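# Rest the cable runway's far end on the bracket

## Task

Put the far end of the cable runway firmly on the bracket, inside the gap between its lugs. Then open the grippers and take the arms away. It only counts if the runway stays there with no robot holding or propping it.

## Robot and tools

Robots: four identical i2rt Big YAM arms named arm1, arm2, arm3 and arm4. Each has six joints, a two-finger gripper and a wrist camera. With joints 1 and 6 at 0 and the hand level and pointing forward, the wrist camera sits above the hand and looks toward the fingertips. The hand reaches roughly 1.0 m from the joint 1 axis at full stretch. Two fixed room cameras, cam_high and cam_low, are not attached to any arm. Camera names are arm1_cam_wrist, arm2_cam_wrist, arm3_cam_wrist, arm4_cam_wrist, cam_high and cam_low.

Frame: one shared scene frame, origin on the floor, +z up. The hand point is midway between the fingertips. The hand's z axis runs along the fingers, and its y axis is the direction the fingers open and close. Foot poses are not printed. No tool takes a Cartesian pose; every motion is given as joint targets.

execute_actions: argument "actions" is a list holding exactly one action, or an empty list, which moves nothing and only returns state and pictures. The action is an object keyed by robot name; each arm gets its own entry {"joints": {...}}. Inside, give any of joint1_rad, joint2_rad, joint3_rad, joint4_rad, joint5_rad, joint6_rad (radians) and gripper_m (meters). These are absolute targets, not offsets from the current position. All motions in one action begin together but may finish at different moments, and each joint has its own speed, so the hand can sweep a wide, curved path between postures. Ranges and done-tolerances:
- joint1_rad -2.879 to 2.879 (±0.045): turns the arm about its foot; positive is counter-clockwise viewed from above; 0 means the arm extends the way the foot faces.
- joint2_rad 0 to 3.141 (±0.14): shoulder; 0 has the upper arm pointing back and about level; increasing lifts it up then forward.
- joint3_rad 0 to 3.019 (±0.09): elbow; 0 is fully folded; increasing opens it.
- joint4_rad -1.692 to 1.57 (±0.055): hand pitch; positive tips the fingers up.
- joint5_rad -1.57 to 1.57 (±0.03): hand sideways swing; positive toward the arm's right.
- joint6_rad -2.094 to 2.094 (±0.035): hand roll; positive is clockwise when viewed from behind the hand.
- gripper_m 0 to 0.093 (±0.003): fingertip gap. Grip force tops out near 50 to 62 N per pad, lower on some grippers.
One action lasts at most 15 s. Any unknown key or out-of-range number rejects the whole call and nothing moves. A joint or arm you omit may still be driving toward an earlier target, without joint_status showing it. Optional "cameras": list of names to return images for; omitted, null or ["all"] gives every camera, [] gives none, an unknown name rejects the call. The "pictures" line lists the cameras in image order; images are taken when the call ends.

wait: {"seconds": 0 to 10}. Commands nothing; the scene keeps running and the call returns the same state and images as an empty action. Its seconds count as motion time until all robots are still.

zoom_image: {"camera": name, "region": [x0, y0, x1, y1]} in pixels of that camera's most recent full image, (0,0) top-left, region no larger than 504 by 504. Only cameras present with full images in the latest result can be zoomed.

finished_scene: {"scene": 1 or 2}. Ends that scene after the last command has been held; it is final. Its result reports success and gives the next scene's task. Replying without any tool call ends all remaining scenes. If resuming from a summary, first send an empty execute_actions to learn the scene number and task.

Reading results: joint_status tells how each commanded motion ended. "off_target": stopped away from target and may keep pushing. "contact_stop" or "time_out": the joint now holds where it stopped, except that after time_out a joint may keep a target (its own, or one within 0.375, 0.375, 0.113, 0.225, 0.075, 0.3 rad of its position for joints 1 to 6) and continue pushing; on_its_own lists such joints, and "held at" there is the held target, not the actual position. Sending a joint its reported position relieves the push. A target very near the current position may not move it. "joint command not followed" (often with a "cause:" line) means a self- and inter-arm collision check blocked that arm's joint targets; the gripper part still runs, affected joints show "not_followed", and the arm may keep retrying those targets on later actions until given passable ones. Empty calls never show this line. A joint holding a load up will slowly sag. Once a call reports a stop, the later movement, wait and finished_scene calls in that same reply are skipped.

Heat: holding loads warms motors, even while you are thinking. MOTOR HOT appears from 85 °C; at 100 °C the arm and gripper go limp and it falls (OVER-TEMPERATURE FAULT), with unreached keys marked "limit_stop_at_motor_heat"; resend those targets afterwards. Some heat carries into the next scene.

Cautions: arms do not stop on contact and can push very hard. A hard squeeze between two robots fails the run, and a hard collision may; no state line reports robot-to-robot contact, and the collision check can react too late and ignores fingers, gripper housings and wrist cameras. Object contact does not count. Do not push objects out of the work area or onto the floor. Avoid drops, slips, slams and heavy pushing. Loose objects may occasionally get a brief shove. Arms do not wait for one another. The scene keeps running while you write, holding your last command, so keep replies short.

Each tool is called after "Emit:" as name([rows], argument=value, ...), one row to a line, values as JSON.

## Session

Emit:
execute_actions(actions=[])

Scene clock: 0.00 s.
Motor temperatures (°C, as the motors report them): arm1=[33 31 31 33 32 33] | arm2=[31 31 31 34 34 33] | arm3=[32 33 33 32 31 33] | arm4=[34 33 32 33 34 34]
arm1.joint_positions: joint1_rad=-0.167 joint2_rad=+0.630 joint3_rad=+1.403 joint4_rad=-1.246 joint5_rad=-0.018 joint6_rad=+0.187 gripper_m=+0.094
arm1.joint_status: not commanded
arm1.hand: x=-0.9141 y=-0.2448 z=+1.3636 quat_wxyz=(-0.387, +0.428, -0.739, -0.347) (m; scene frame)
arm2.joint_positions: joint1_rad=+0.034 joint2_rad=+0.634 joint3_rad=+1.432 joint4_rad=-1.313 joint5_rad=+0.037 joint6_rad=+0.306 gripper_m=+0.094
arm2.joint_status: not commanded
arm2.hand: x=-0.3126 y=+0.2916 z=+1.3303 quat_wxyz=(-0.397, -0.706, -0.490, +0.321) (m; scene frame)
arm3.joint_positions: joint1_rad=-0.217 joint2_rad=+0.568 joint3_rad=+1.374 joint4_rad=-1.504 joint5_rad=-0.155 joint6_rad=-0.163 gripper_m=+0.095
arm3.joint_status: not commanded
arm3.hand: x=+0.6078 y=-0.3464 z=+1.3043 quat_wxyz=(-0.276, +0.698, -0.576, -0.324) (m; scene frame)
arm4.joint_positions: joint1_rad=+0.006 joint2_rad=+0.575 joint3_rad=+1.407 joint4_rad=-1.144 joint5_rad=+0.149 joint6_rad=-0.048 gripper_m=+0.095
arm4.joint_status: not commanded
arm4.hand: x=+1.2182 y=+0.2651 z=+1.4080 quat_wxyz=(-0.384, -0.559, -0.585, +0.445) (m; scene frame)
pictures: arm1_cam_wrist, arm2_cam_wrist, arm3_cam_wrist, arm4_cam_wrist, cam_high, cam_low
Images, in order (width x height): arm1_cam_wrist 504x504, arm2_cam_wrist 504x504, arm3_cam_wrist 504x504, arm4_cam_wrist 504x504, cam_high 896x504, cam_low 896x504.

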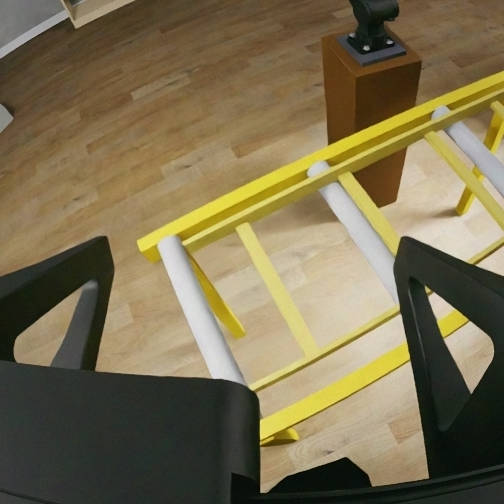

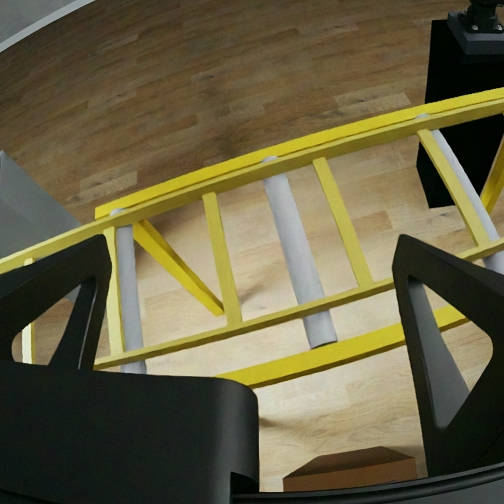

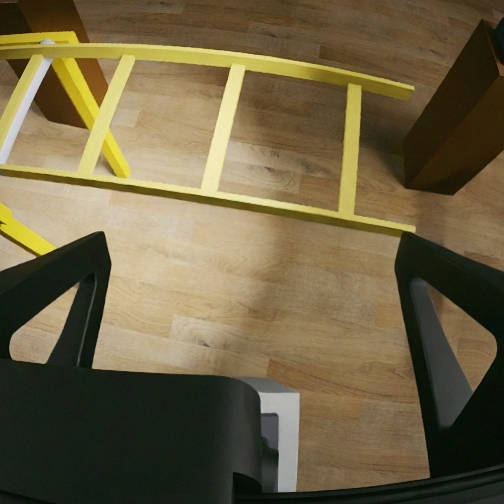

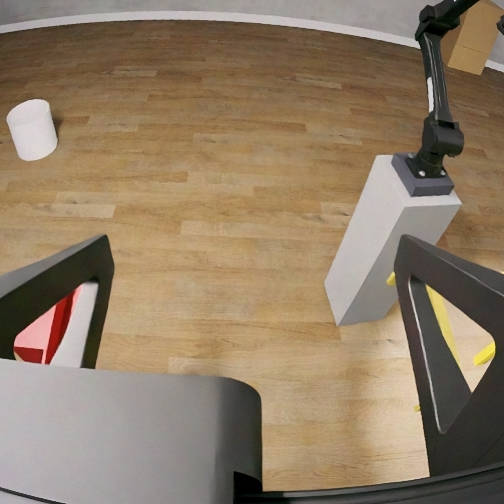

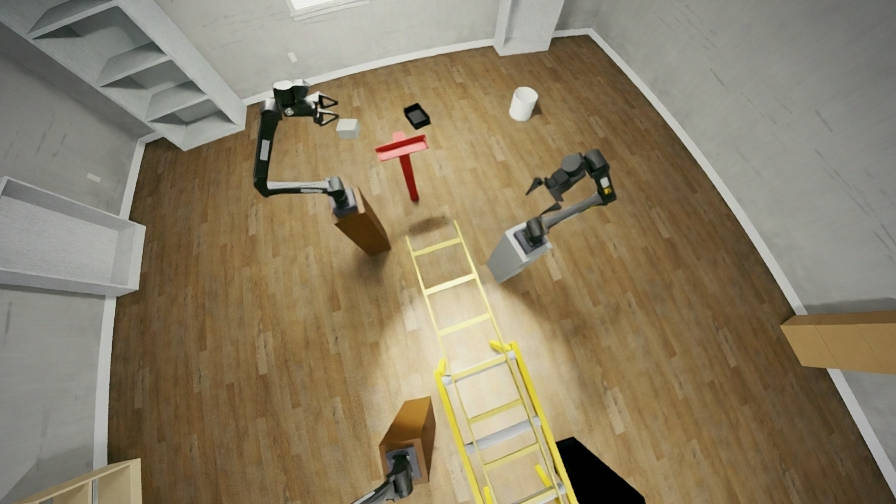

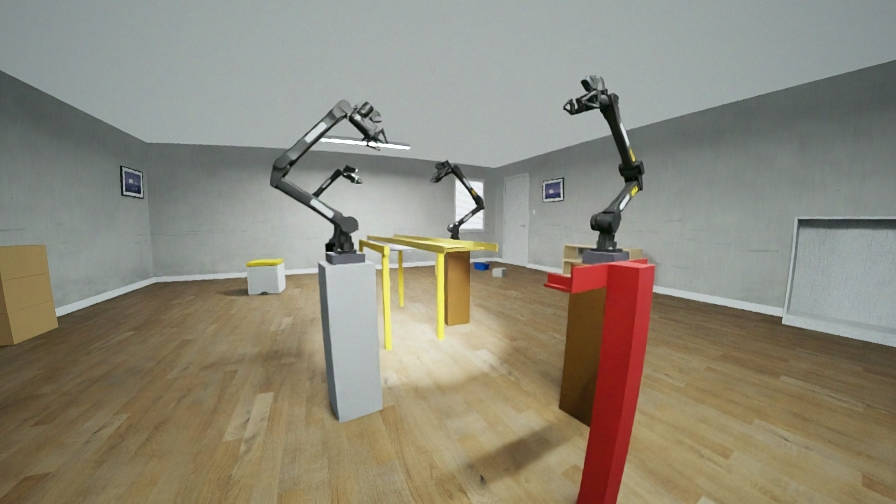

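Emit:
zoom_image(camera="cam_high", region=[300, 80, 620, 400])

Emit:
zoom_image(camera="cam_low", region=[320, 180, 700, 400])

Region (300, 80, 620, 400) of cam_high's 896x504 image, scaled by 1.575, with more detail than that image has.

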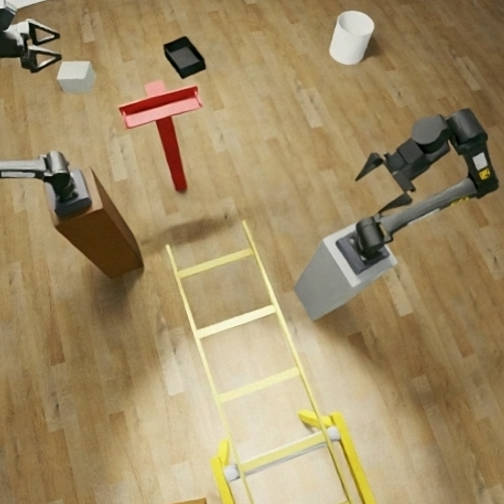

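Region (320, 180, 700, 400) of cam_low's 896x504 image, scaled by 1.326, with more detail than that image has; it fills the top 292 rows of this view, and the rest is white.

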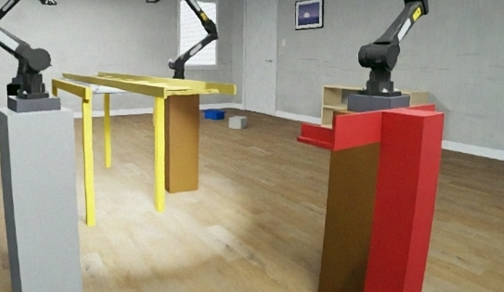

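Emit:
execute_actions([
  {"arm4": {"joints": {"joint1_rad": -0.6, "joint2_rad": 1.3, "joint3_rad": 1.3, "joint4_rad": -1.57, "joint5_rad": 0.0, "joint6_rad": 0.0}}},
], cameras=["arm4_cam_wrist", "cam_high", "cam_low"])

Scene clock: 64.83 s.
Motor temperatures (°C, as the motors report them): arm1=[33 31 40 33 32 33] | arm2=[31 31 38 34 34 33] | arm3=[32 33 40 32 31 33] | arm4=[34 33 40 33 34 34]
arm1.joint_positions: joint1_rad=-0.167 joint2_rad=+0.630 joint3_rad=+1.403 joint4_rad=-1.246 joint5_rad=-0.018 joint6_rad=+0.187 gripper_m=+0.094
arm1.joint_status: not commanded
arm1.hand: x=-0.9141 y=-0.2448 z=+1.3636 quat_wxyz=(-0.387, +0.428, -0.739, -0.347) (m; scene frame)
arm2.joint_positions: joint1_rad=+0.034 joint2_rad=+0.634 joint3_rad=+1.432 joint4_rad=-1.313 joint5_rad=+0.037 joint6_rad=+0.306 gripper_m=+0.094
arm2.joint_status: not commanded
arm2.hand: x=-0.3126 y=+0.2916 z=+1.3303 quat_wxyz=(-0.397, -0.706, -0.490, +0.321) (m; scene frame)
arm3.joint_positions: joint1_rad=-0.217 joint2_rad=+0.568 joint3_rad=+1.374 joint4_rad=-1.504 joint5_rad=-0.155 joint6_rad=-0.163 gripper_m=+0.095
arm3.joint_status: not commanded
arm3.hand: x=+0.6078 y=-0.3464 z=+1.3043 quat_wxyz=(-0.276, +0.698, -0.576, -0.324) (m; scene frame)
arm4.joint_positions: joint1_rad=-0.605 joint2_rad=+1.306 joint3_rad=+1.286 joint4_rad=-1.553 joint5_rad=+0.000 joint6_rad=-0.015 gripper_m=+0.095
arm4.joint_status: all done
arm4.hand: x=+1.0405 y=+0.1756 z=+1.0669 quat_wxyz=(+0.002, -0.858, -0.514, -0.003) (m; scene frame)
pictures: arm4_cam_wrist, cam_high, cam_low
Images, in order (width x height): arm4_cam_wrist 504x504, cam_high 896x504, cam_low 896x504.

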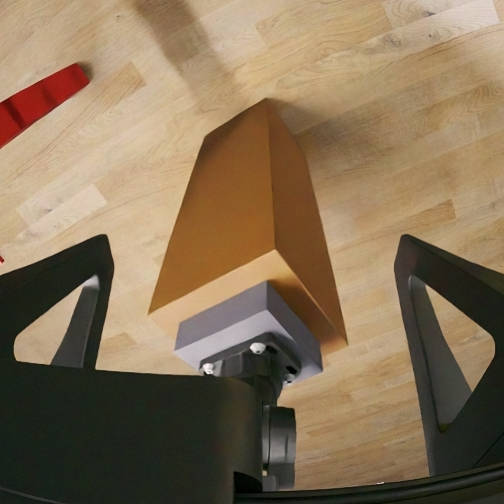

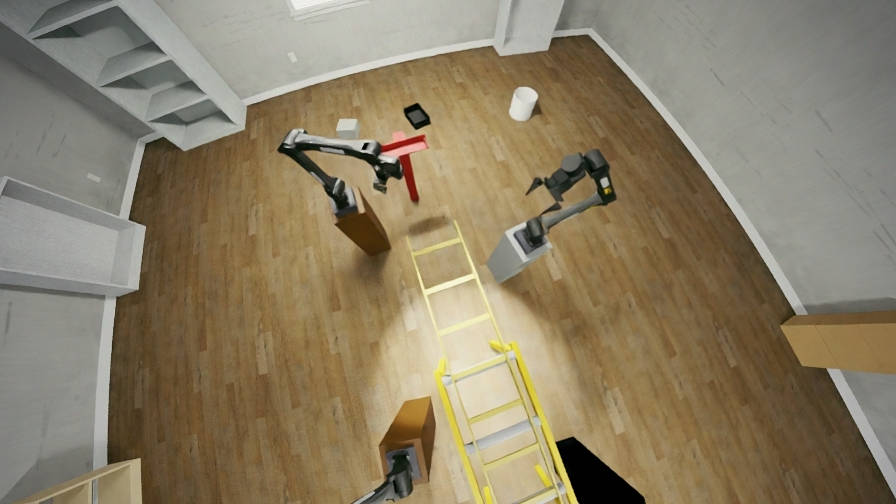

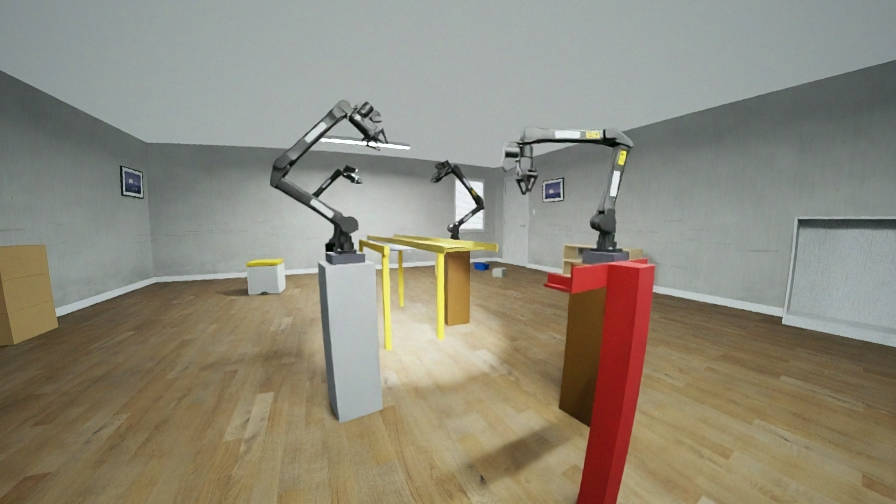

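Emit:
execute_actions([
  {"arm4": {"joints": {"joint1_rad": -0.83, "joint2_rad": 1.83, "joint3_rad": 1.55, "joint4_rad": -1.29, "joint5_rad": 0.0, "joint6_rad": -0.83}}},
], cameras=["arm4_cam_wrist", "cam_high", "cam_low"])

Scene clock: 91.37 s.
Motor temperatures (°C, as the motors report them): arm1=[33 31 41 33 32 33] | arm2=[31 31 39 34 34 33] | arm3=[32 33 41 32 31 33] | arm4=[34 35 42 33 34 34]
arm1.joint_positions: joint1_rad=-0.167 joint2_rad=+0.630 joint3_rad=+1.403 joint4_rad=-1.246 joint5_rad=-0.018 joint6_rad=+0.187 gripper_m=+0.094
arm1.joint_status: not commanded
arm1.hand: x=-0.9141 y=-0.2448 z=+1.3636 quat_wxyz=(-0.387, +0.428, -0.739, -0.347) (m; scene frame)
arm2.joint_positions: joint1_rad=+0.034 joint2_rad=+0.634 joint3_rad=+1.432 joint4_rad=-1.313 joint5_rad=+0.037 joint6_rad=+0.306 gripper_m=+0.094
arm2.joint_status: not commanded
arm2.hand: x=-0.3126 y=+0.2916 z=+1.3303 quat_wxyz=(-0.397, -0.706, -0.490, +0.321) (m; scene frame)
arm3.joint_positions: joint1_rad=-0.217 joint2_rad=+0.568 joint3_rad=+1.374 joint4_rad=-1.504 joint5_rad=-0.155 joint6_rad=-0.163 gripper_m=+0.095
arm3.joint_status: not commanded
arm3.hand: x=+0.6078 y=-0.3464 z=+1.3043 quat_wxyz=(-0.276, +0.698, -0.576, -0.324) (m; scene frame)
arm4.joint_positions: joint1_rad=-0.834 joint2_rad=+1.855 joint3_rad=+1.520 joint4_rad=-1.305 joint5_rad=+0.000 joint6_rad=-0.814 gripper_m=+0.095
arm4.joint_status: all done
arm4.hand: x=+0.8598 y=+0.1014 z=+0.9103 quat_wxyz=(+0.002, -0.678, -0.734, -0.037) (m; scene frame)
pictures: arm4_cam_wrist, cam_high, cam_low
Images, in order (width x height): arm4_cam_wrist 504x504, cam_high 896x504, cam_low 896x504.

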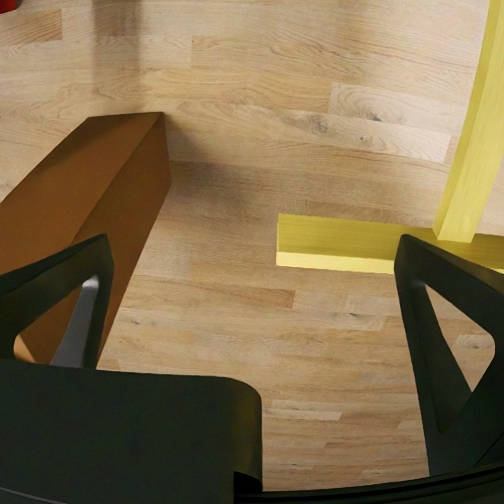

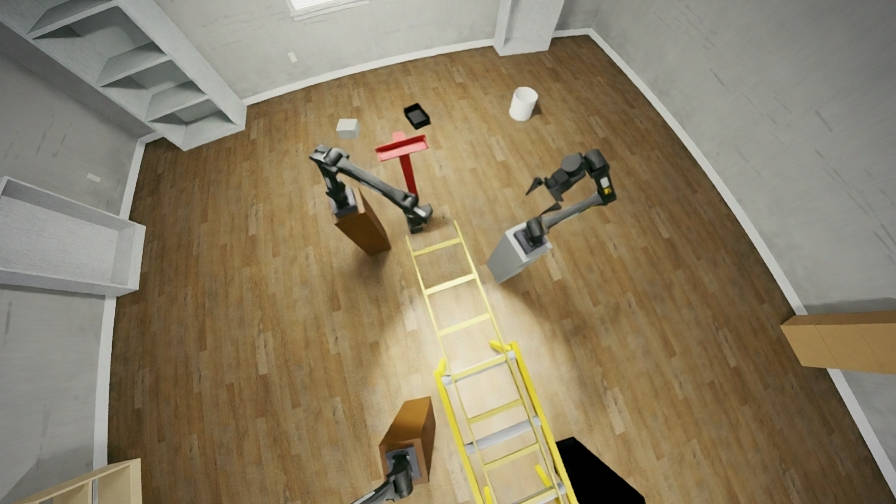

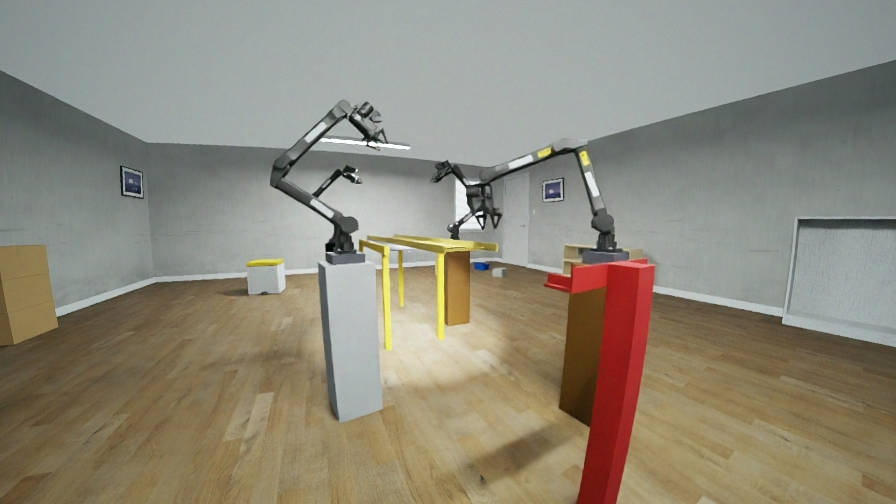

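Emit:
execute_actions([
  {"arm4": {"joints": {"joint1_rad": -0.857, "joint2_rad": 2.15, "joint3_rad": 1.86, "joint4_rad": -1.28, "joint5_rad": 0.0, "joint6_rad": -0.85}}},
], cameras=["arm4_cam_wrist", "cam_high", "cam_low"])

Scene clock: 115.33 s.
Motor temperatures (°C, as the motors report them): arm1=[33 31 42 33 32 33] | arm2=[31 31 40 35 34 33] | arm3=[32 33 41 32 31 33] | arm4=[34 39 44 33 34 34]
arm1.joint_positions: joint1_rad=-0.167 joint2_rad=+0.630 joint3_rad=+1.403 joint4_rad=-1.246 joint5_rad=-0.018 joint6_rad=+0.187 gripper_m=+0.094
arm1.joint_status: not commanded
arm1.hand: x=-0.9141 y=-0.2448 z=+1.3636 quat_wxyz=(-0.387, +0.428, -0.739, -0.347) (m; scene frame)
arm2.joint_positions: joint1_rad=+0.034 joint2_rad=+0.634 joint3_rad=+1.432 joint4_rad=-1.313 joint5_rad=+0.037 joint6_rad=+0.306 gripper_m=+0.094
arm2.joint_status: not commanded
arm2.hand: x=-0.3126 y=+0.2916 z=+1.3303 quat_wxyz=(-0.397, -0.706, -0.490, +0.321) (m; scene frame)
arm3.joint_positions: joint1_rad=-0.217 joint2_rad=+0.568 joint3_rad=+1.374 joint4_rad=-1.504 joint5_rad=-0.155 joint6_rad=-0.163 gripper_m=+0.095
arm3.joint_status: not commanded
arm3.hand: x=+0.6078 y=-0.3464 z=+1.3043 quat_wxyz=(-0.276, +0.698, -0.576, -0.324) (m; scene frame)
arm4.joint_positions: joint1_rad=-0.854 joint2_rad=+2.162 joint3_rad=+1.804 joint4_rad=-1.290 joint5_rad=+0.000 joint6_rad=-0.835 gripper_m=+0.095
arm4.joint_status: all done
arm4.hand: x=+0.7894 y=+0.0428 z=+0.8339 quat_wxyz=(+0.001, -0.678, -0.734, -0.041) (m; scene frame)
pictures: arm4_cam_wrist, cam_high, cam_low
Images, in order (width x height): arm4_cam_wrist 504x504, cam_high 896x504, cam_low 896x504.

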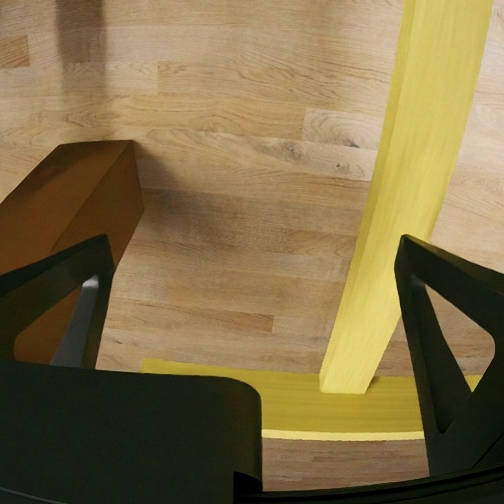

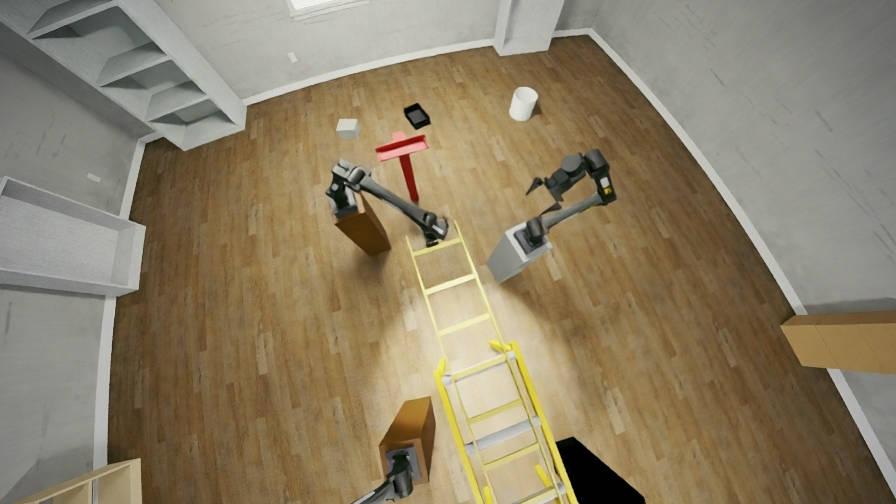

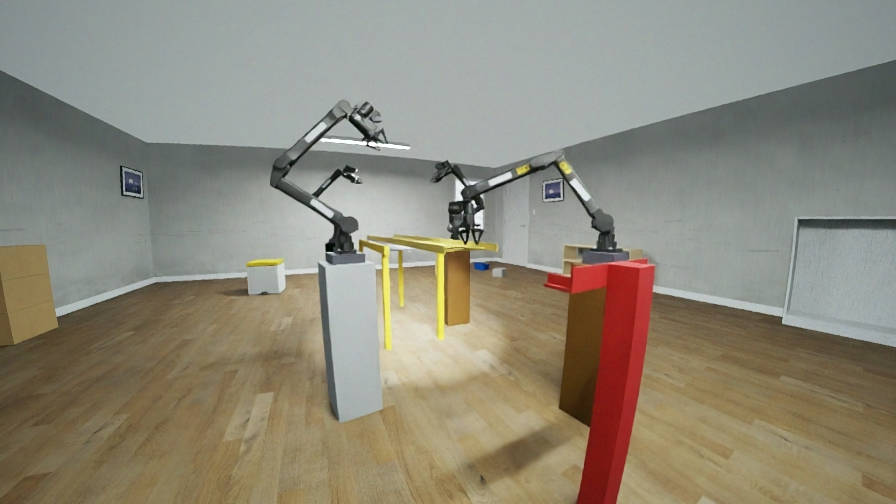

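Emit:
execute_actions([
  {"arm4": {"joints": {"joint1_rad": -0.885, "joint2_rad": 2.20, "joint3_rad": 2.03, "joint4_rad": -1.335, "joint5_rad": 0.0, "joint6_rad": -0.88}}},
], cameras=["arm4_cam_wrist", "cam_high", "cam_low"])

Scene clock: 126.10 s.
Motor temperatures (°C, as the motors report them): arm1=[33 31 42 33 32 33] | arm2=[31 31 40 35 34 33] | arm3=[32 33 41 32 31 33] | arm4=[34 41 46 33 34 34]
arm1.joint_positions: joint1_rad=-0.167 joint2_rad=+0.630 joint3_rad=+1.403 joint4_rad=-1.246 joint5_rad=-0.018 joint6_rad=+0.187 gripper_m=+0.094
arm1.joint_status: not commanded
arm1.hand: x=-0.9141 y=-0.2448 z=+1.3636 quat_wxyz=(-0.387, +0.428, -0.739, -0.347) (m; scene frame)
arm2.joint_positions: joint1_rad=+0.034 joint2_rad=+0.634 joint3_rad=+1.432 joint4_rad=-1.313 joint5_rad=+0.037 joint6_rad=+0.306 gripper_m=+0.094
arm2.joint_status: not commanded
arm2.hand: x=-0.3126 y=+0.2916 z=+1.3303 quat_wxyz=(-0.397, -0.706, -0.490, +0.321) (m; scene frame)
arm3.joint_positions: joint1_rad=-0.217 joint2_rad=+0.568 joint3_rad=+1.374 joint4_rad=-1.504 joint5_rad=-0.155 joint6_rad=-0.163 gripper_m=+0.095
arm3.joint_status: not commanded
arm3.hand: x=+0.6078 y=-0.3464 z=+1.3043 quat_wxyz=(-0.276, +0.698, -0.576, -0.324) (m; scene frame)
arm4.joint_positions: joint1_rad=-0.886 joint2_rad=+2.189 joint3_rad=+1.984 joint4_rad=-1.318 joint5_rad=+0.000 joint6_rad=-0.864 gripper_m=+0.095
arm4.joint_status: all done
arm4.hand: x=+0.7361 y=+0.0182 z=+0.8827 quat_wxyz=(+0.002, -0.679, -0.734, +0.023) (m; scene frame)
pictures: arm4_cam_wrist, cam_high, cam_low
Images, in order (width x height): arm4_cam_wrist 504x504, cam_high 896x504, cam_low 896x504.

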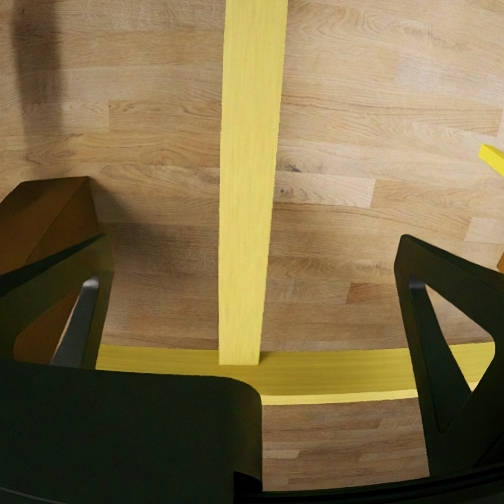

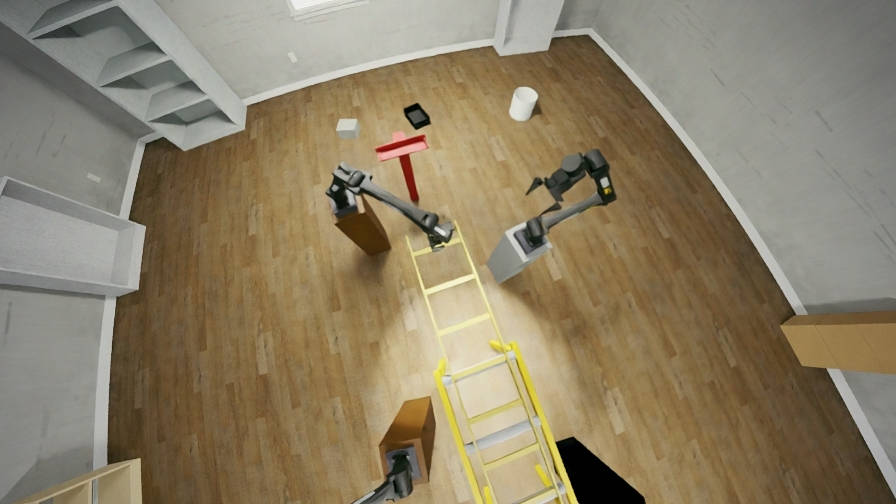

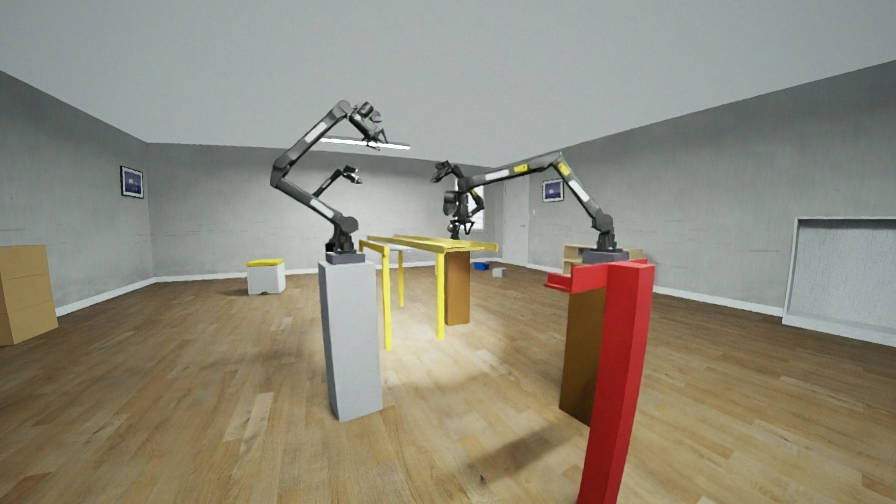

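Emit:
execute_actions([
  {"arm4": {"joints": {"joint2_rad": 2.27, "joint3_rad": 1.936, "joint4_rad": -1.215}}},
], cameras=["arm4_cam_wrist", "cam_low"])

Scene clock: 131.43 s.
Motor temperatures (°C, as the motors report them): arm1=[33 31 42 33 32 33] | arm2=[31 31 40 35 34 33] | arm3=[32 33 42 32 31 33] | arm4=[34 42 46 33 34 34]
arm1.joint_positions: joint1_rad=-0.167 joint2_rad=+0.630 joint3_rad=+1.403 joint4_rad=-1.246 joint5_rad=-0.018 joint6_rad=+0.187 gripper_m=+0.094
arm1.joint_status: not commanded
arm1.hand: x=-0.9141 y=-0.2448 z=+1.3636 quat_wxyz=(-0.387, +0.428, -0.739, -0.347) (m; scene frame)
arm2.joint_positions: joint1_rad=+0.034 joint2_rad=+0.634 joint3_rad=+1.432 joint4_rad=-1.313 joint5_rad=+0.037 joint6_rad=+0.306 gripper_m=+0.094
arm2.joint_status: not commanded
arm2.hand: x=-0.3126 y=+0.2916 z=+1.3303 quat_wxyz=(-0.397, -0.706, -0.490, +0.321) (m; scene frame)
arm3.joint_positions: joint1_rad=-0.217 joint2_rad=+0.568 joint3_rad=+1.374 joint4_rad=-1.504 joint5_rad=-0.155 joint6_rad=-0.163 gripper_m=+0.095
arm3.joint_status: not commanded
arm3.hand: x=+0.6078 y=-0.3464 z=+1.3043 quat_wxyz=(-0.276, +0.698, -0.576, -0.324) (m; scene frame)
arm4.joint_positions: joint1_rad=-0.886 joint2_rad=+2.272 joint3_rad=+1.928 joint4_rad=-1.234 joint5_rad=+0.000 joint6_rad=-0.864 gripper_m=+0.095
arm4.joint_status: all done
arm4.hand: x=+0.7409 y=+0.0233 z=+0.8074 quat_wxyz=(+0.001, -0.679, -0.734, -0.005) (m; scene frame)
pictures: arm4_cam_wrist, cam_low
Images, in order (width x height): arm4_cam_wrist 504x504, cam_low 896x504.

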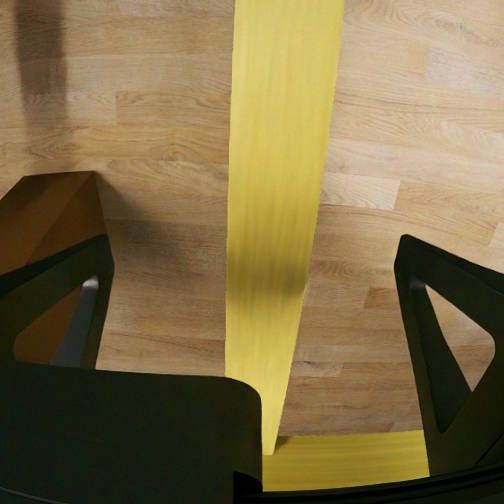

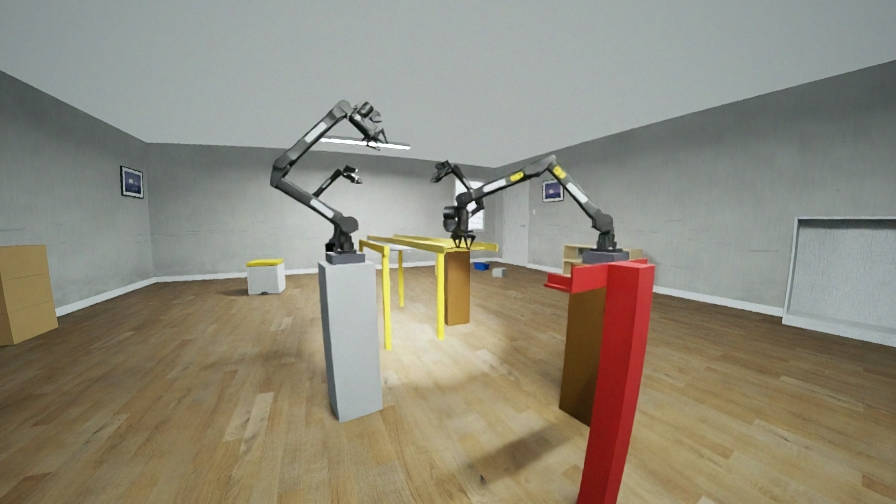

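Emit:
execute_actions([
  {"arm4": {"joints": {"joint2_rad": 2.29, "joint3_rad": 1.91, "joint4_rad": -1.19, "gripper_m": 0.0}}},
], cameras=["arm4_cam_wrist", "cam_low"])

Scene clock: 135.87 s.
Motor temperatures (°C, as the motors report them): arm1=[33 31 42 33 32 33] | arm2=[31 31 41 35 34 33] | arm3=[32 33 42 32 31 33] | arm4=[34 43 45 33 34 34]
arm1.joint_positions: joint1_rad=-0.167 joint2_rad=+0.630 joint3_rad=+1.403 joint4_rad=-1.246 joint5_rad=-0.018 joint6_rad=+0.187 gripper_m=+0.094
arm1.joint_status: not commanded
arm1.hand: x=-0.9141 y=-0.2448 z=+1.3636 quat_wxyz=(-0.387, +0.428, -0.739, -0.347) (m; scene frame)
arm2.joint_positions: joint1_rad=+0.034 joint2_rad=+0.634 joint3_rad=+1.432 joint4_rad=-1.313 joint5_rad=+0.037 joint6_rad=+0.306 gripper_m=+0.094
arm2.joint_status: not commanded
arm2.hand: x=-0.3126 y=+0.2916 z=+1.3303 quat_wxyz=(-0.397, -0.706, -0.490, +0.321) (m; scene frame)
arm3.joint_positions: joint1_rad=-0.217 joint2_rad=+0.568 joint3_rad=+1.374 joint4_rad=-1.504 joint5_rad=-0.155 joint6_rad=-0.163 gripper_m=+0.095
arm3.joint_status: not commanded
arm3.hand: x=+0.6078 y=-0.3464 z=+1.3043 quat_wxyz=(-0.276, +0.698, -0.576, -0.324) (m; scene frame)
arm4.joint_positions: joint1_rad=-0.888 joint2_rad=+2.273 joint3_rad=+1.913 joint4_rad=-1.198 joint5_rad=+0.001 joint6_rad=-0.859 gripper_m=+0.025
arm4.joint_status: gripper_m off_target (ended at +0.025, target +0.000); the others done
arm4.hand: x=+0.7379 y=+0.0223 z=+0.8012 quat_wxyz=(+0.002, -0.682, -0.731, +0.004) (m; scene frame)
pictures: arm4_cam_wrist, cam_low
Images, in order (width x height): arm4_cam_wrist 504x504, cam_low 896x504.

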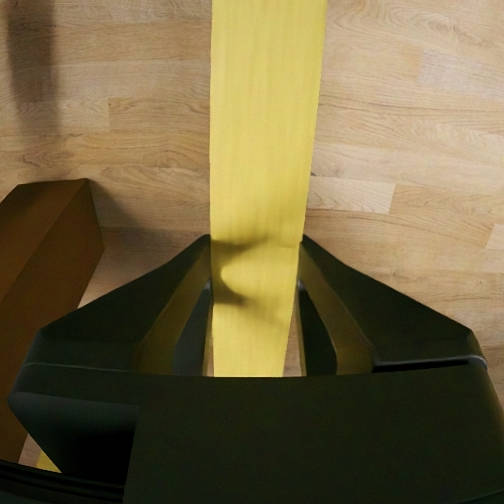

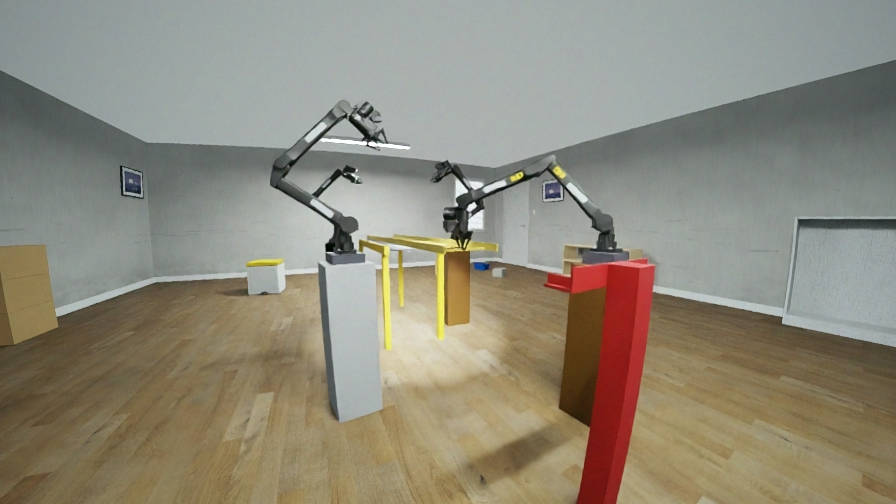

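Emit:
execute_actions([
  {"arm4": {"joints": {"joint1_rad": -0.735, "joint2_rad": 2.07, "joint3_rad": 1.77, "joint4_rad": -1.24, "joint6_rad": -0.72}}},
], cameras=["cam_high", "cam_low"])

Scene clock: 152.40 s.
Motor temperatures (°C, as the motors report them): arm1=[33 31 43 33 32 33] | arm2=[31 31 41 35 34 33] | arm3=[32 33 42 32 31 33] | arm4=[34 44 43 33 34 34]
arm1.joint_positions: joint1_rad=-0.167 joint2_rad=+0.630 joint3_rad=+1.403 joint4_rad=-1.246 joint5_rad=-0.018 joint6_rad=+0.187 gripper_m=+0.094
arm1.joint_status: not commanded
arm1.hand: x=-0.9141 y=-0.2448 z=+1.3636 quat_wxyz=(-0.387, +0.428, -0.739, -0.347) (m; scene frame)
arm2.joint_positions: joint1_rad=+0.034 joint2_rad=+0.634 joint3_rad=+1.432 joint4_rad=-1.313 joint5_rad=+0.037 joint6_rad=+0.306 gripper_m=+0.094
arm2.joint_status: not commanded
arm2.hand: x=-0.3126 y=+0.2916 z=+1.3303 quat_wxyz=(-0.397, -0.706, -0.490, +0.321) (m; scene frame)
arm3.joint_positions: joint1_rad=-0.217 joint2_rad=+0.568 joint3_rad=+1.374 joint4_rad=-1.504 joint5_rad=-0.155 joint6_rad=-0.163 gripper_m=+0.095
arm3.joint_status: not commanded
arm3.hand: x=+0.6078 y=-0.3464 z=+1.3043 quat_wxyz=(-0.276, +0.698, -0.576, -0.324) (m; scene frame)
arm4.joint_positions: joint1_rad=-0.724 joint2_rad=+2.165 joint3_rad=+1.723 joint4_rad=-1.230 joint5_rad=+0.003 joint6_rad=-0.669 gripper_m=+0.025
arm4.joint_status: joint6_rad off_target (ended at -0.669, target -0.720); the others done
arm4.hand: x=+0.8623 y=+0.0052 z=+0.8040 quat_wxyz=(+0.010, -0.690, -0.722, -0.052) (m; scene frame)
pictures: cam_high, cam_low
Images, in order (width x height): cam_high 896x504, cam_low 896x504.

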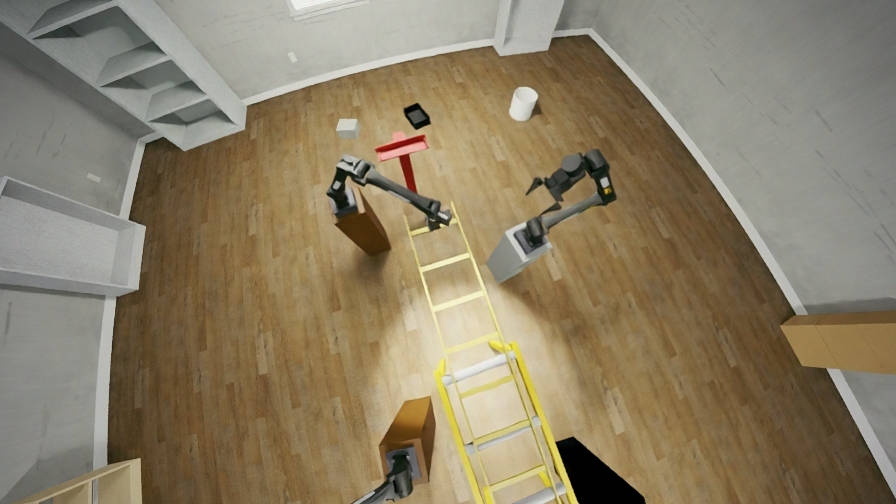

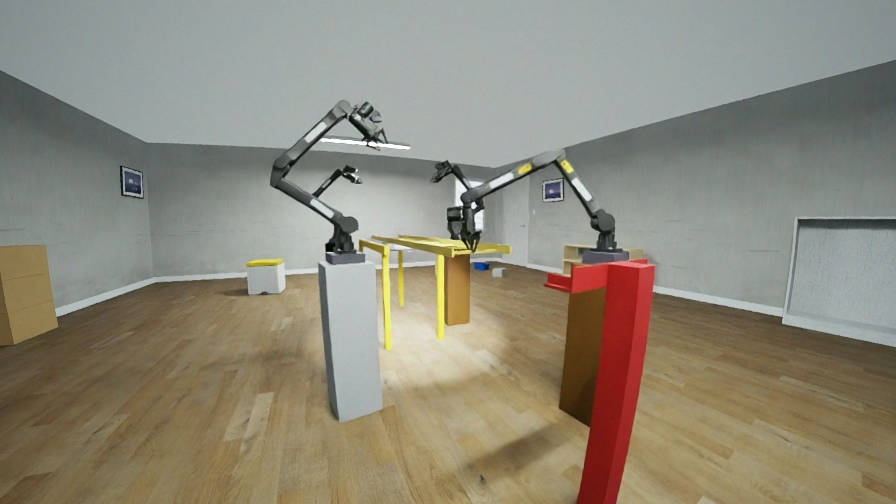

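Emit:
execute_actions([
  {"arm4": {"joints": {"joint1_rad": -0.49, "joint2_rad": 1.70, "joint3_rad": 1.47, "joint4_rad": -1.12, "joint6_rad": -0.45}}},
], cameras=["cam_high", "cam_low"])

Scene clock: 160.40 s.
Motor temperatures (°C, as the motors report them): arm1=[33 31 43 33 32 33] | arm2=[31 31 41 35 34 33] | arm3=[32 33 42 32 31 33] | arm4=[34 48 46 33 34 34]
arm1.joint_positions: joint1_rad=-0.167 joint2_rad=+0.630 joint3_rad=+1.403 joint4_rad=-1.246 joint5_rad=-0.018 joint6_rad=+0.187 gripper_m=+0.094
arm1.joint_status: not commanded
arm1.hand: x=-0.9141 y=-0.2448 z=+1.3636 quat_wxyz=(-0.387, +0.428, -0.739, -0.347) (m; scene frame)
arm2.joint_positions: joint1_rad=+0.034 joint2_rad=+0.634 joint3_rad=+1.432 joint4_rad=-1.313 joint5_rad=+0.037 joint6_rad=+0.306 gripper_m=+0.094
arm2.joint_status: not commanded
arm2.hand: x=-0.3126 y=+0.2916 z=+1.3303 quat_wxyz=(-0.397, -0.706, -0.490, +0.321) (m; scene frame)
arm3.joint_positions: joint1_rad=-0.217 joint2_rad=+0.568 joint3_rad=+1.374 joint4_rad=-1.504 joint5_rad=-0.155 joint6_rad=-0.163 gripper_m=+0.095
arm3.joint_status: not commanded
arm3.hand: x=+0.6078 y=-0.3464 z=+1.3043 quat_wxyz=(-0.276, +0.698, -0.576, -0.324) (m; scene frame)
arm4.joint_positions: joint1_rad=-0.500 joint2_rad=+1.903 joint3_rad=+1.354 joint4_rad=-1.111 joint5_rad=+0.003 joint6_rad=-0.450 gripper_m=+0.025
arm4.joint_status: joint2_rad time_out (moved -0.262 of -0.465); joint3_rad time_out (moved -0.370 of -0.253); the others done
arm4.on_its_own: joint2_rad reads +1.903 and still pushes toward +1.700 since a time_out; joint3_rad reads +1.354 and still pushes toward +1.466 since a time_out
arm4.hand: x=+1.0189 y=+0.0276 z=+0.8279 quat_wxyz=(+0.019, -0.689, -0.724, -0.043) (m; scene frame)
pictures: cam_high, cam_low
Images, in order (width x height): cam_high 896x504, cam_low 896x504.

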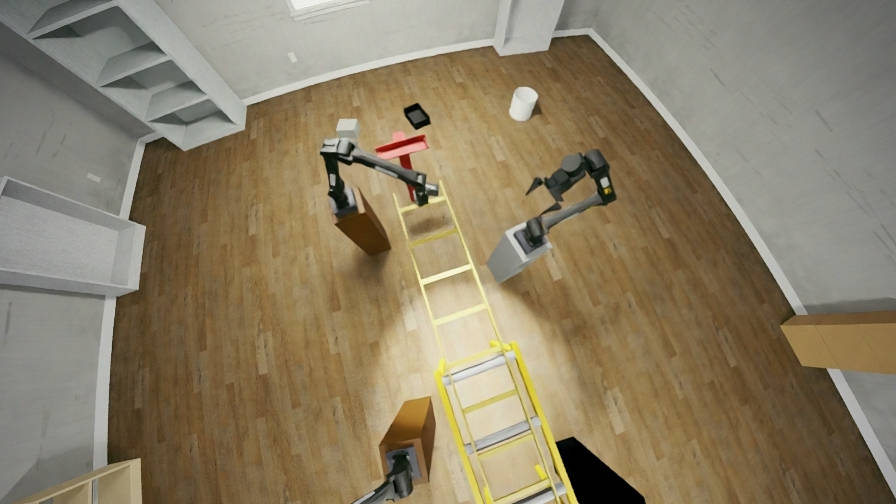

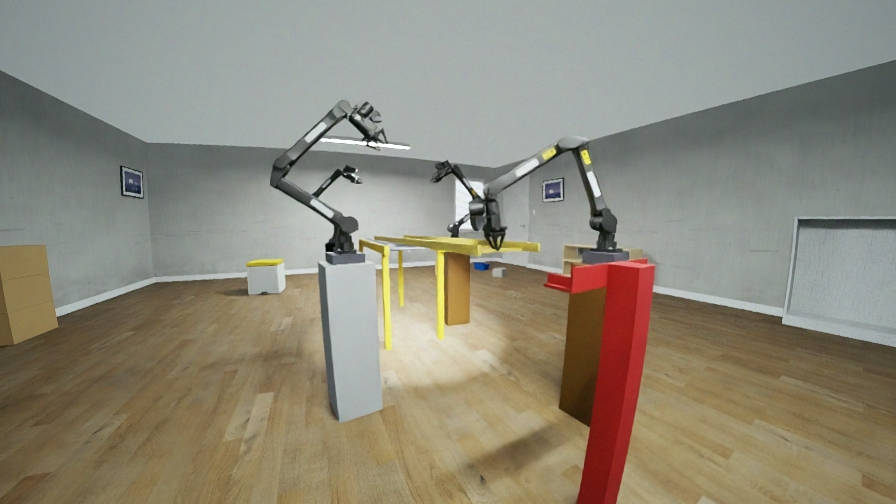

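Emit:
execute_actions([
  {"arm4": {"joints": {"joint1_rad": 0.0, "joint2_rad": 1.50, "joint3_rad": 1.36, "joint4_rad": -1.09, "joint6_rad": 0.03}}},
], cameras=["cam_high", "cam_low"])

Scene clock: 167.93 s.
Motor temperatures (°C, as the motors report them): arm1=[33 31 43 33 32 33] | arm2=[31 31 41 35 34 33] | arm3=[32 33 42 32 31 33] | arm4=[34 52 51 33 35 34]
arm1.joint_positions: joint1_rad=-0.167 joint2_rad=+0.630 joint3_rad=+1.403 joint4_rad=-1.246 joint5_rad=-0.018 joint6_rad=+0.187 gripper_m=+0.094
arm1.joint_status: not commanded
arm1.hand: x=-0.9141 y=-0.2448 z=+1.3636 quat_wxyz=(-0.387, +0.428, -0.739, -0.347) (m; scene frame)
arm2.joint_positions: joint1_rad=+0.034 joint2_rad=+0.634 joint3_rad=+1.432 joint4_rad=-1.313 joint5_rad=+0.037 joint6_rad=+0.306 gripper_m=+0.094
arm2.joint_status: not commanded
arm2.hand: x=-0.3126 y=+0.2916 z=+1.3303 quat_wxyz=(-0.397, -0.706, -0.490, +0.321) (m; scene frame)
arm3.joint_positions: joint1_rad=-0.217 joint2_rad=+0.568 joint3_rad=+1.374 joint4_rad=-1.504 joint5_rad=-0.155 joint6_rad=-0.163 gripper_m=+0.095
arm3.joint_status: not commanded
arm3.hand: x=+0.6078 y=-0.3464 z=+1.3043 quat_wxyz=(-0.276, +0.698, -0.576, -0.324) (m; scene frame)
arm4.joint_positions: joint1_rad=-0.009 joint2_rad=+1.666 joint3_rad=+1.241 joint4_rad=-1.084 joint5_rad=+0.010 joint6_rad=+0.052 gripper_m=+0.024
arm4.joint_status: joint2_rad time_out (moved -0.238 of -0.403); joint3_rad time_out (moved -0.113 of +0.006); the others done
arm4.on_its_own: joint2_rad reads +1.666 and still pushes toward +1.500 since a time_out; joint3_rad reads +1.241 and still pushes toward +1.355 since a time_out
arm4.hand: x=+1.2618 y=+0.0128 z=+0.9043 quat_wxyz=(-0.019, -0.693, -0.720, +0.022) (m; scene frame)
pictures: cam_high, cam_low
Images, in order (width x height): cam_high 896x504, cam_low 896x504.

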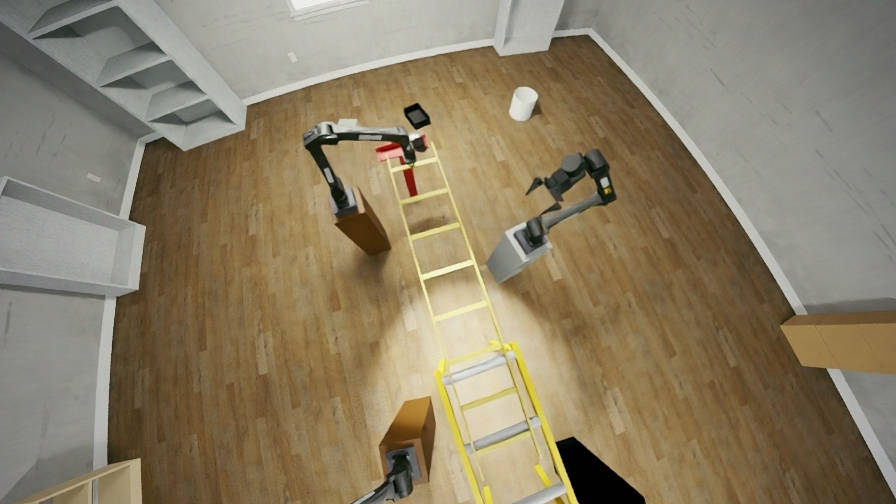

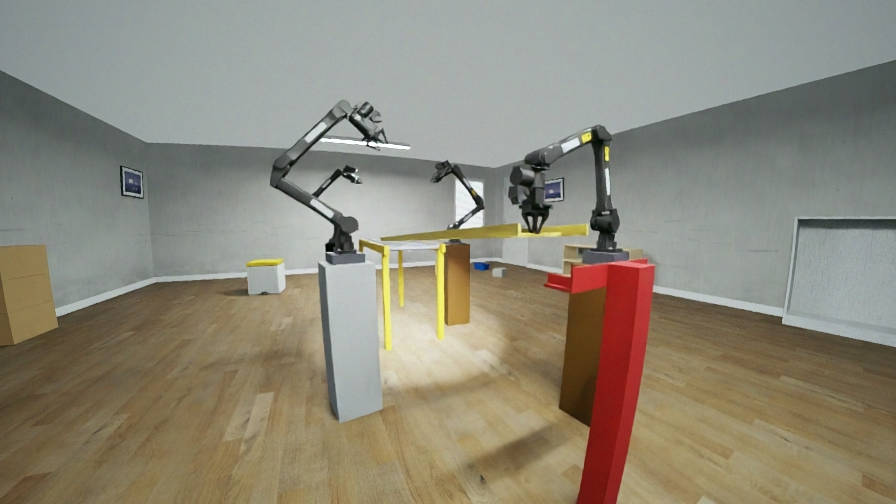

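Emit:
zoom_image(camera="cam_high", region=[340, 100, 480, 240])

Emit:
execute_actions(actions=[], cameras=["arm4_cam_wrist", "arm3_cam_wrist"])

Region (340, 100, 480, 240) of cam_high's 896x504 image, scaled by 3.600, with more detail than that image has.

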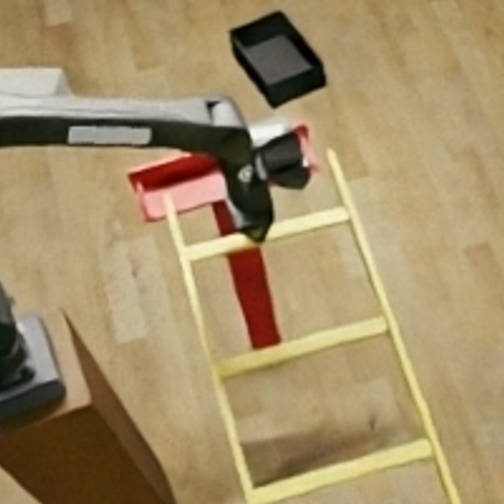

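Scene clock: 170.93 s.
Motor temperatures (°C, as the motors report them): arm1=[33 31 43 33 32 33] | arm2=[31 31 42 35 34 33] | arm3=[32 33 43 32 31 33] | arm4=[34 52 53 33 35 34]
arm1.joint_positions: joint1_rad=-0.167 joint2_rad=+0.630 joint3_rad=+1.403 joint4_rad=-1.246 joint5_rad=-0.018 joint6_rad=+0.187 gripper_m=+0.094
arm1.joint_status: not commanded
arm1.hand: x=-0.9141 y=-0.2448 z=+1.3636 quat_wxyz=(-0.387, +0.428, -0.739, -0.347) (m; scene frame)
arm2.joint_positions: joint1_rad=+0.034 joint2_rad=+0.634 joint3_rad=+1.432 joint4_rad=-1.313 joint5_rad=+0.037 joint6_rad=+0.306 gripper_m=+0.094
arm2.joint_status: not commanded
arm2.hand: x=-0.3126 y=+0.2916 z=+1.3303 quat_wxyz=(-0.397, -0.706, -0.490, +0.321) (m; scene frame)
arm3.joint_positions: joint1_rad=-0.217 joint2_rad=+0.568 joint3_rad=+1.374 joint4_rad=-1.504 joint5_rad=-0.155 joint6_rad=-0.163 gripper_m=+0.095
arm3.joint_status: not commanded
arm3.hand: x=+0.6078 y=-0.3464 z=+1.3043 quat_wxyz=(-0.276, +0.698, -0.576, -0.324) (m; scene frame)
arm4.joint_positions: joint1_rad=-0.009 joint2_rad=+1.666 joint3_rad=+1.241 joint4_rad=-1.084 joint5_rad=+0.010 joint6_rad=+0.052 gripper_m=+0.024
arm4.joint_status: joint2_rad time_out (moved -0.238 of -0.403); joint3_rad time_out (moved -0.113 of +0.006); the others done
arm4.on_its_own: joint2_rad reads +1.666 and still pushes toward +1.500 since a time_out; joint3_rad reads +1.241 and still pushes toward +1.355 since a time_out
arm4.hand: x=+1.2618 y=+0.0128 z=+0.9043 quat_wxyz=(-0.019, -0.693, -0.720, +0.022) (m; scene frame)
pictures: arm3_cam_wrist, arm4_cam_wrist
Images, in order (width x height): arm3_cam_wrist 504x504, arm4_cam_wrist 504x504.

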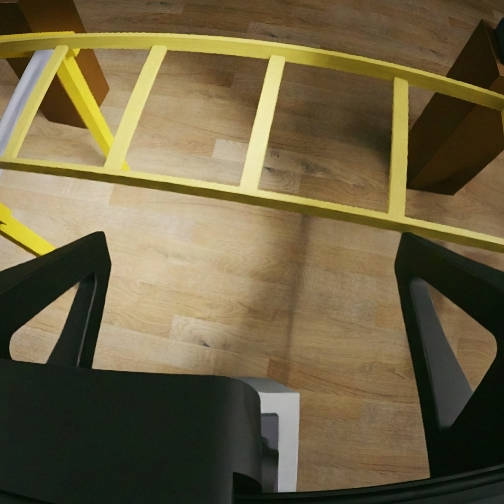

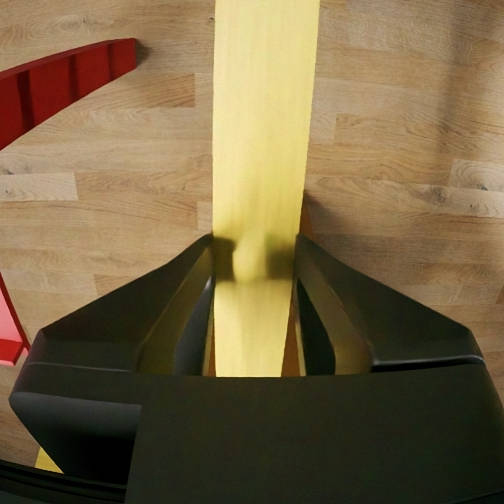

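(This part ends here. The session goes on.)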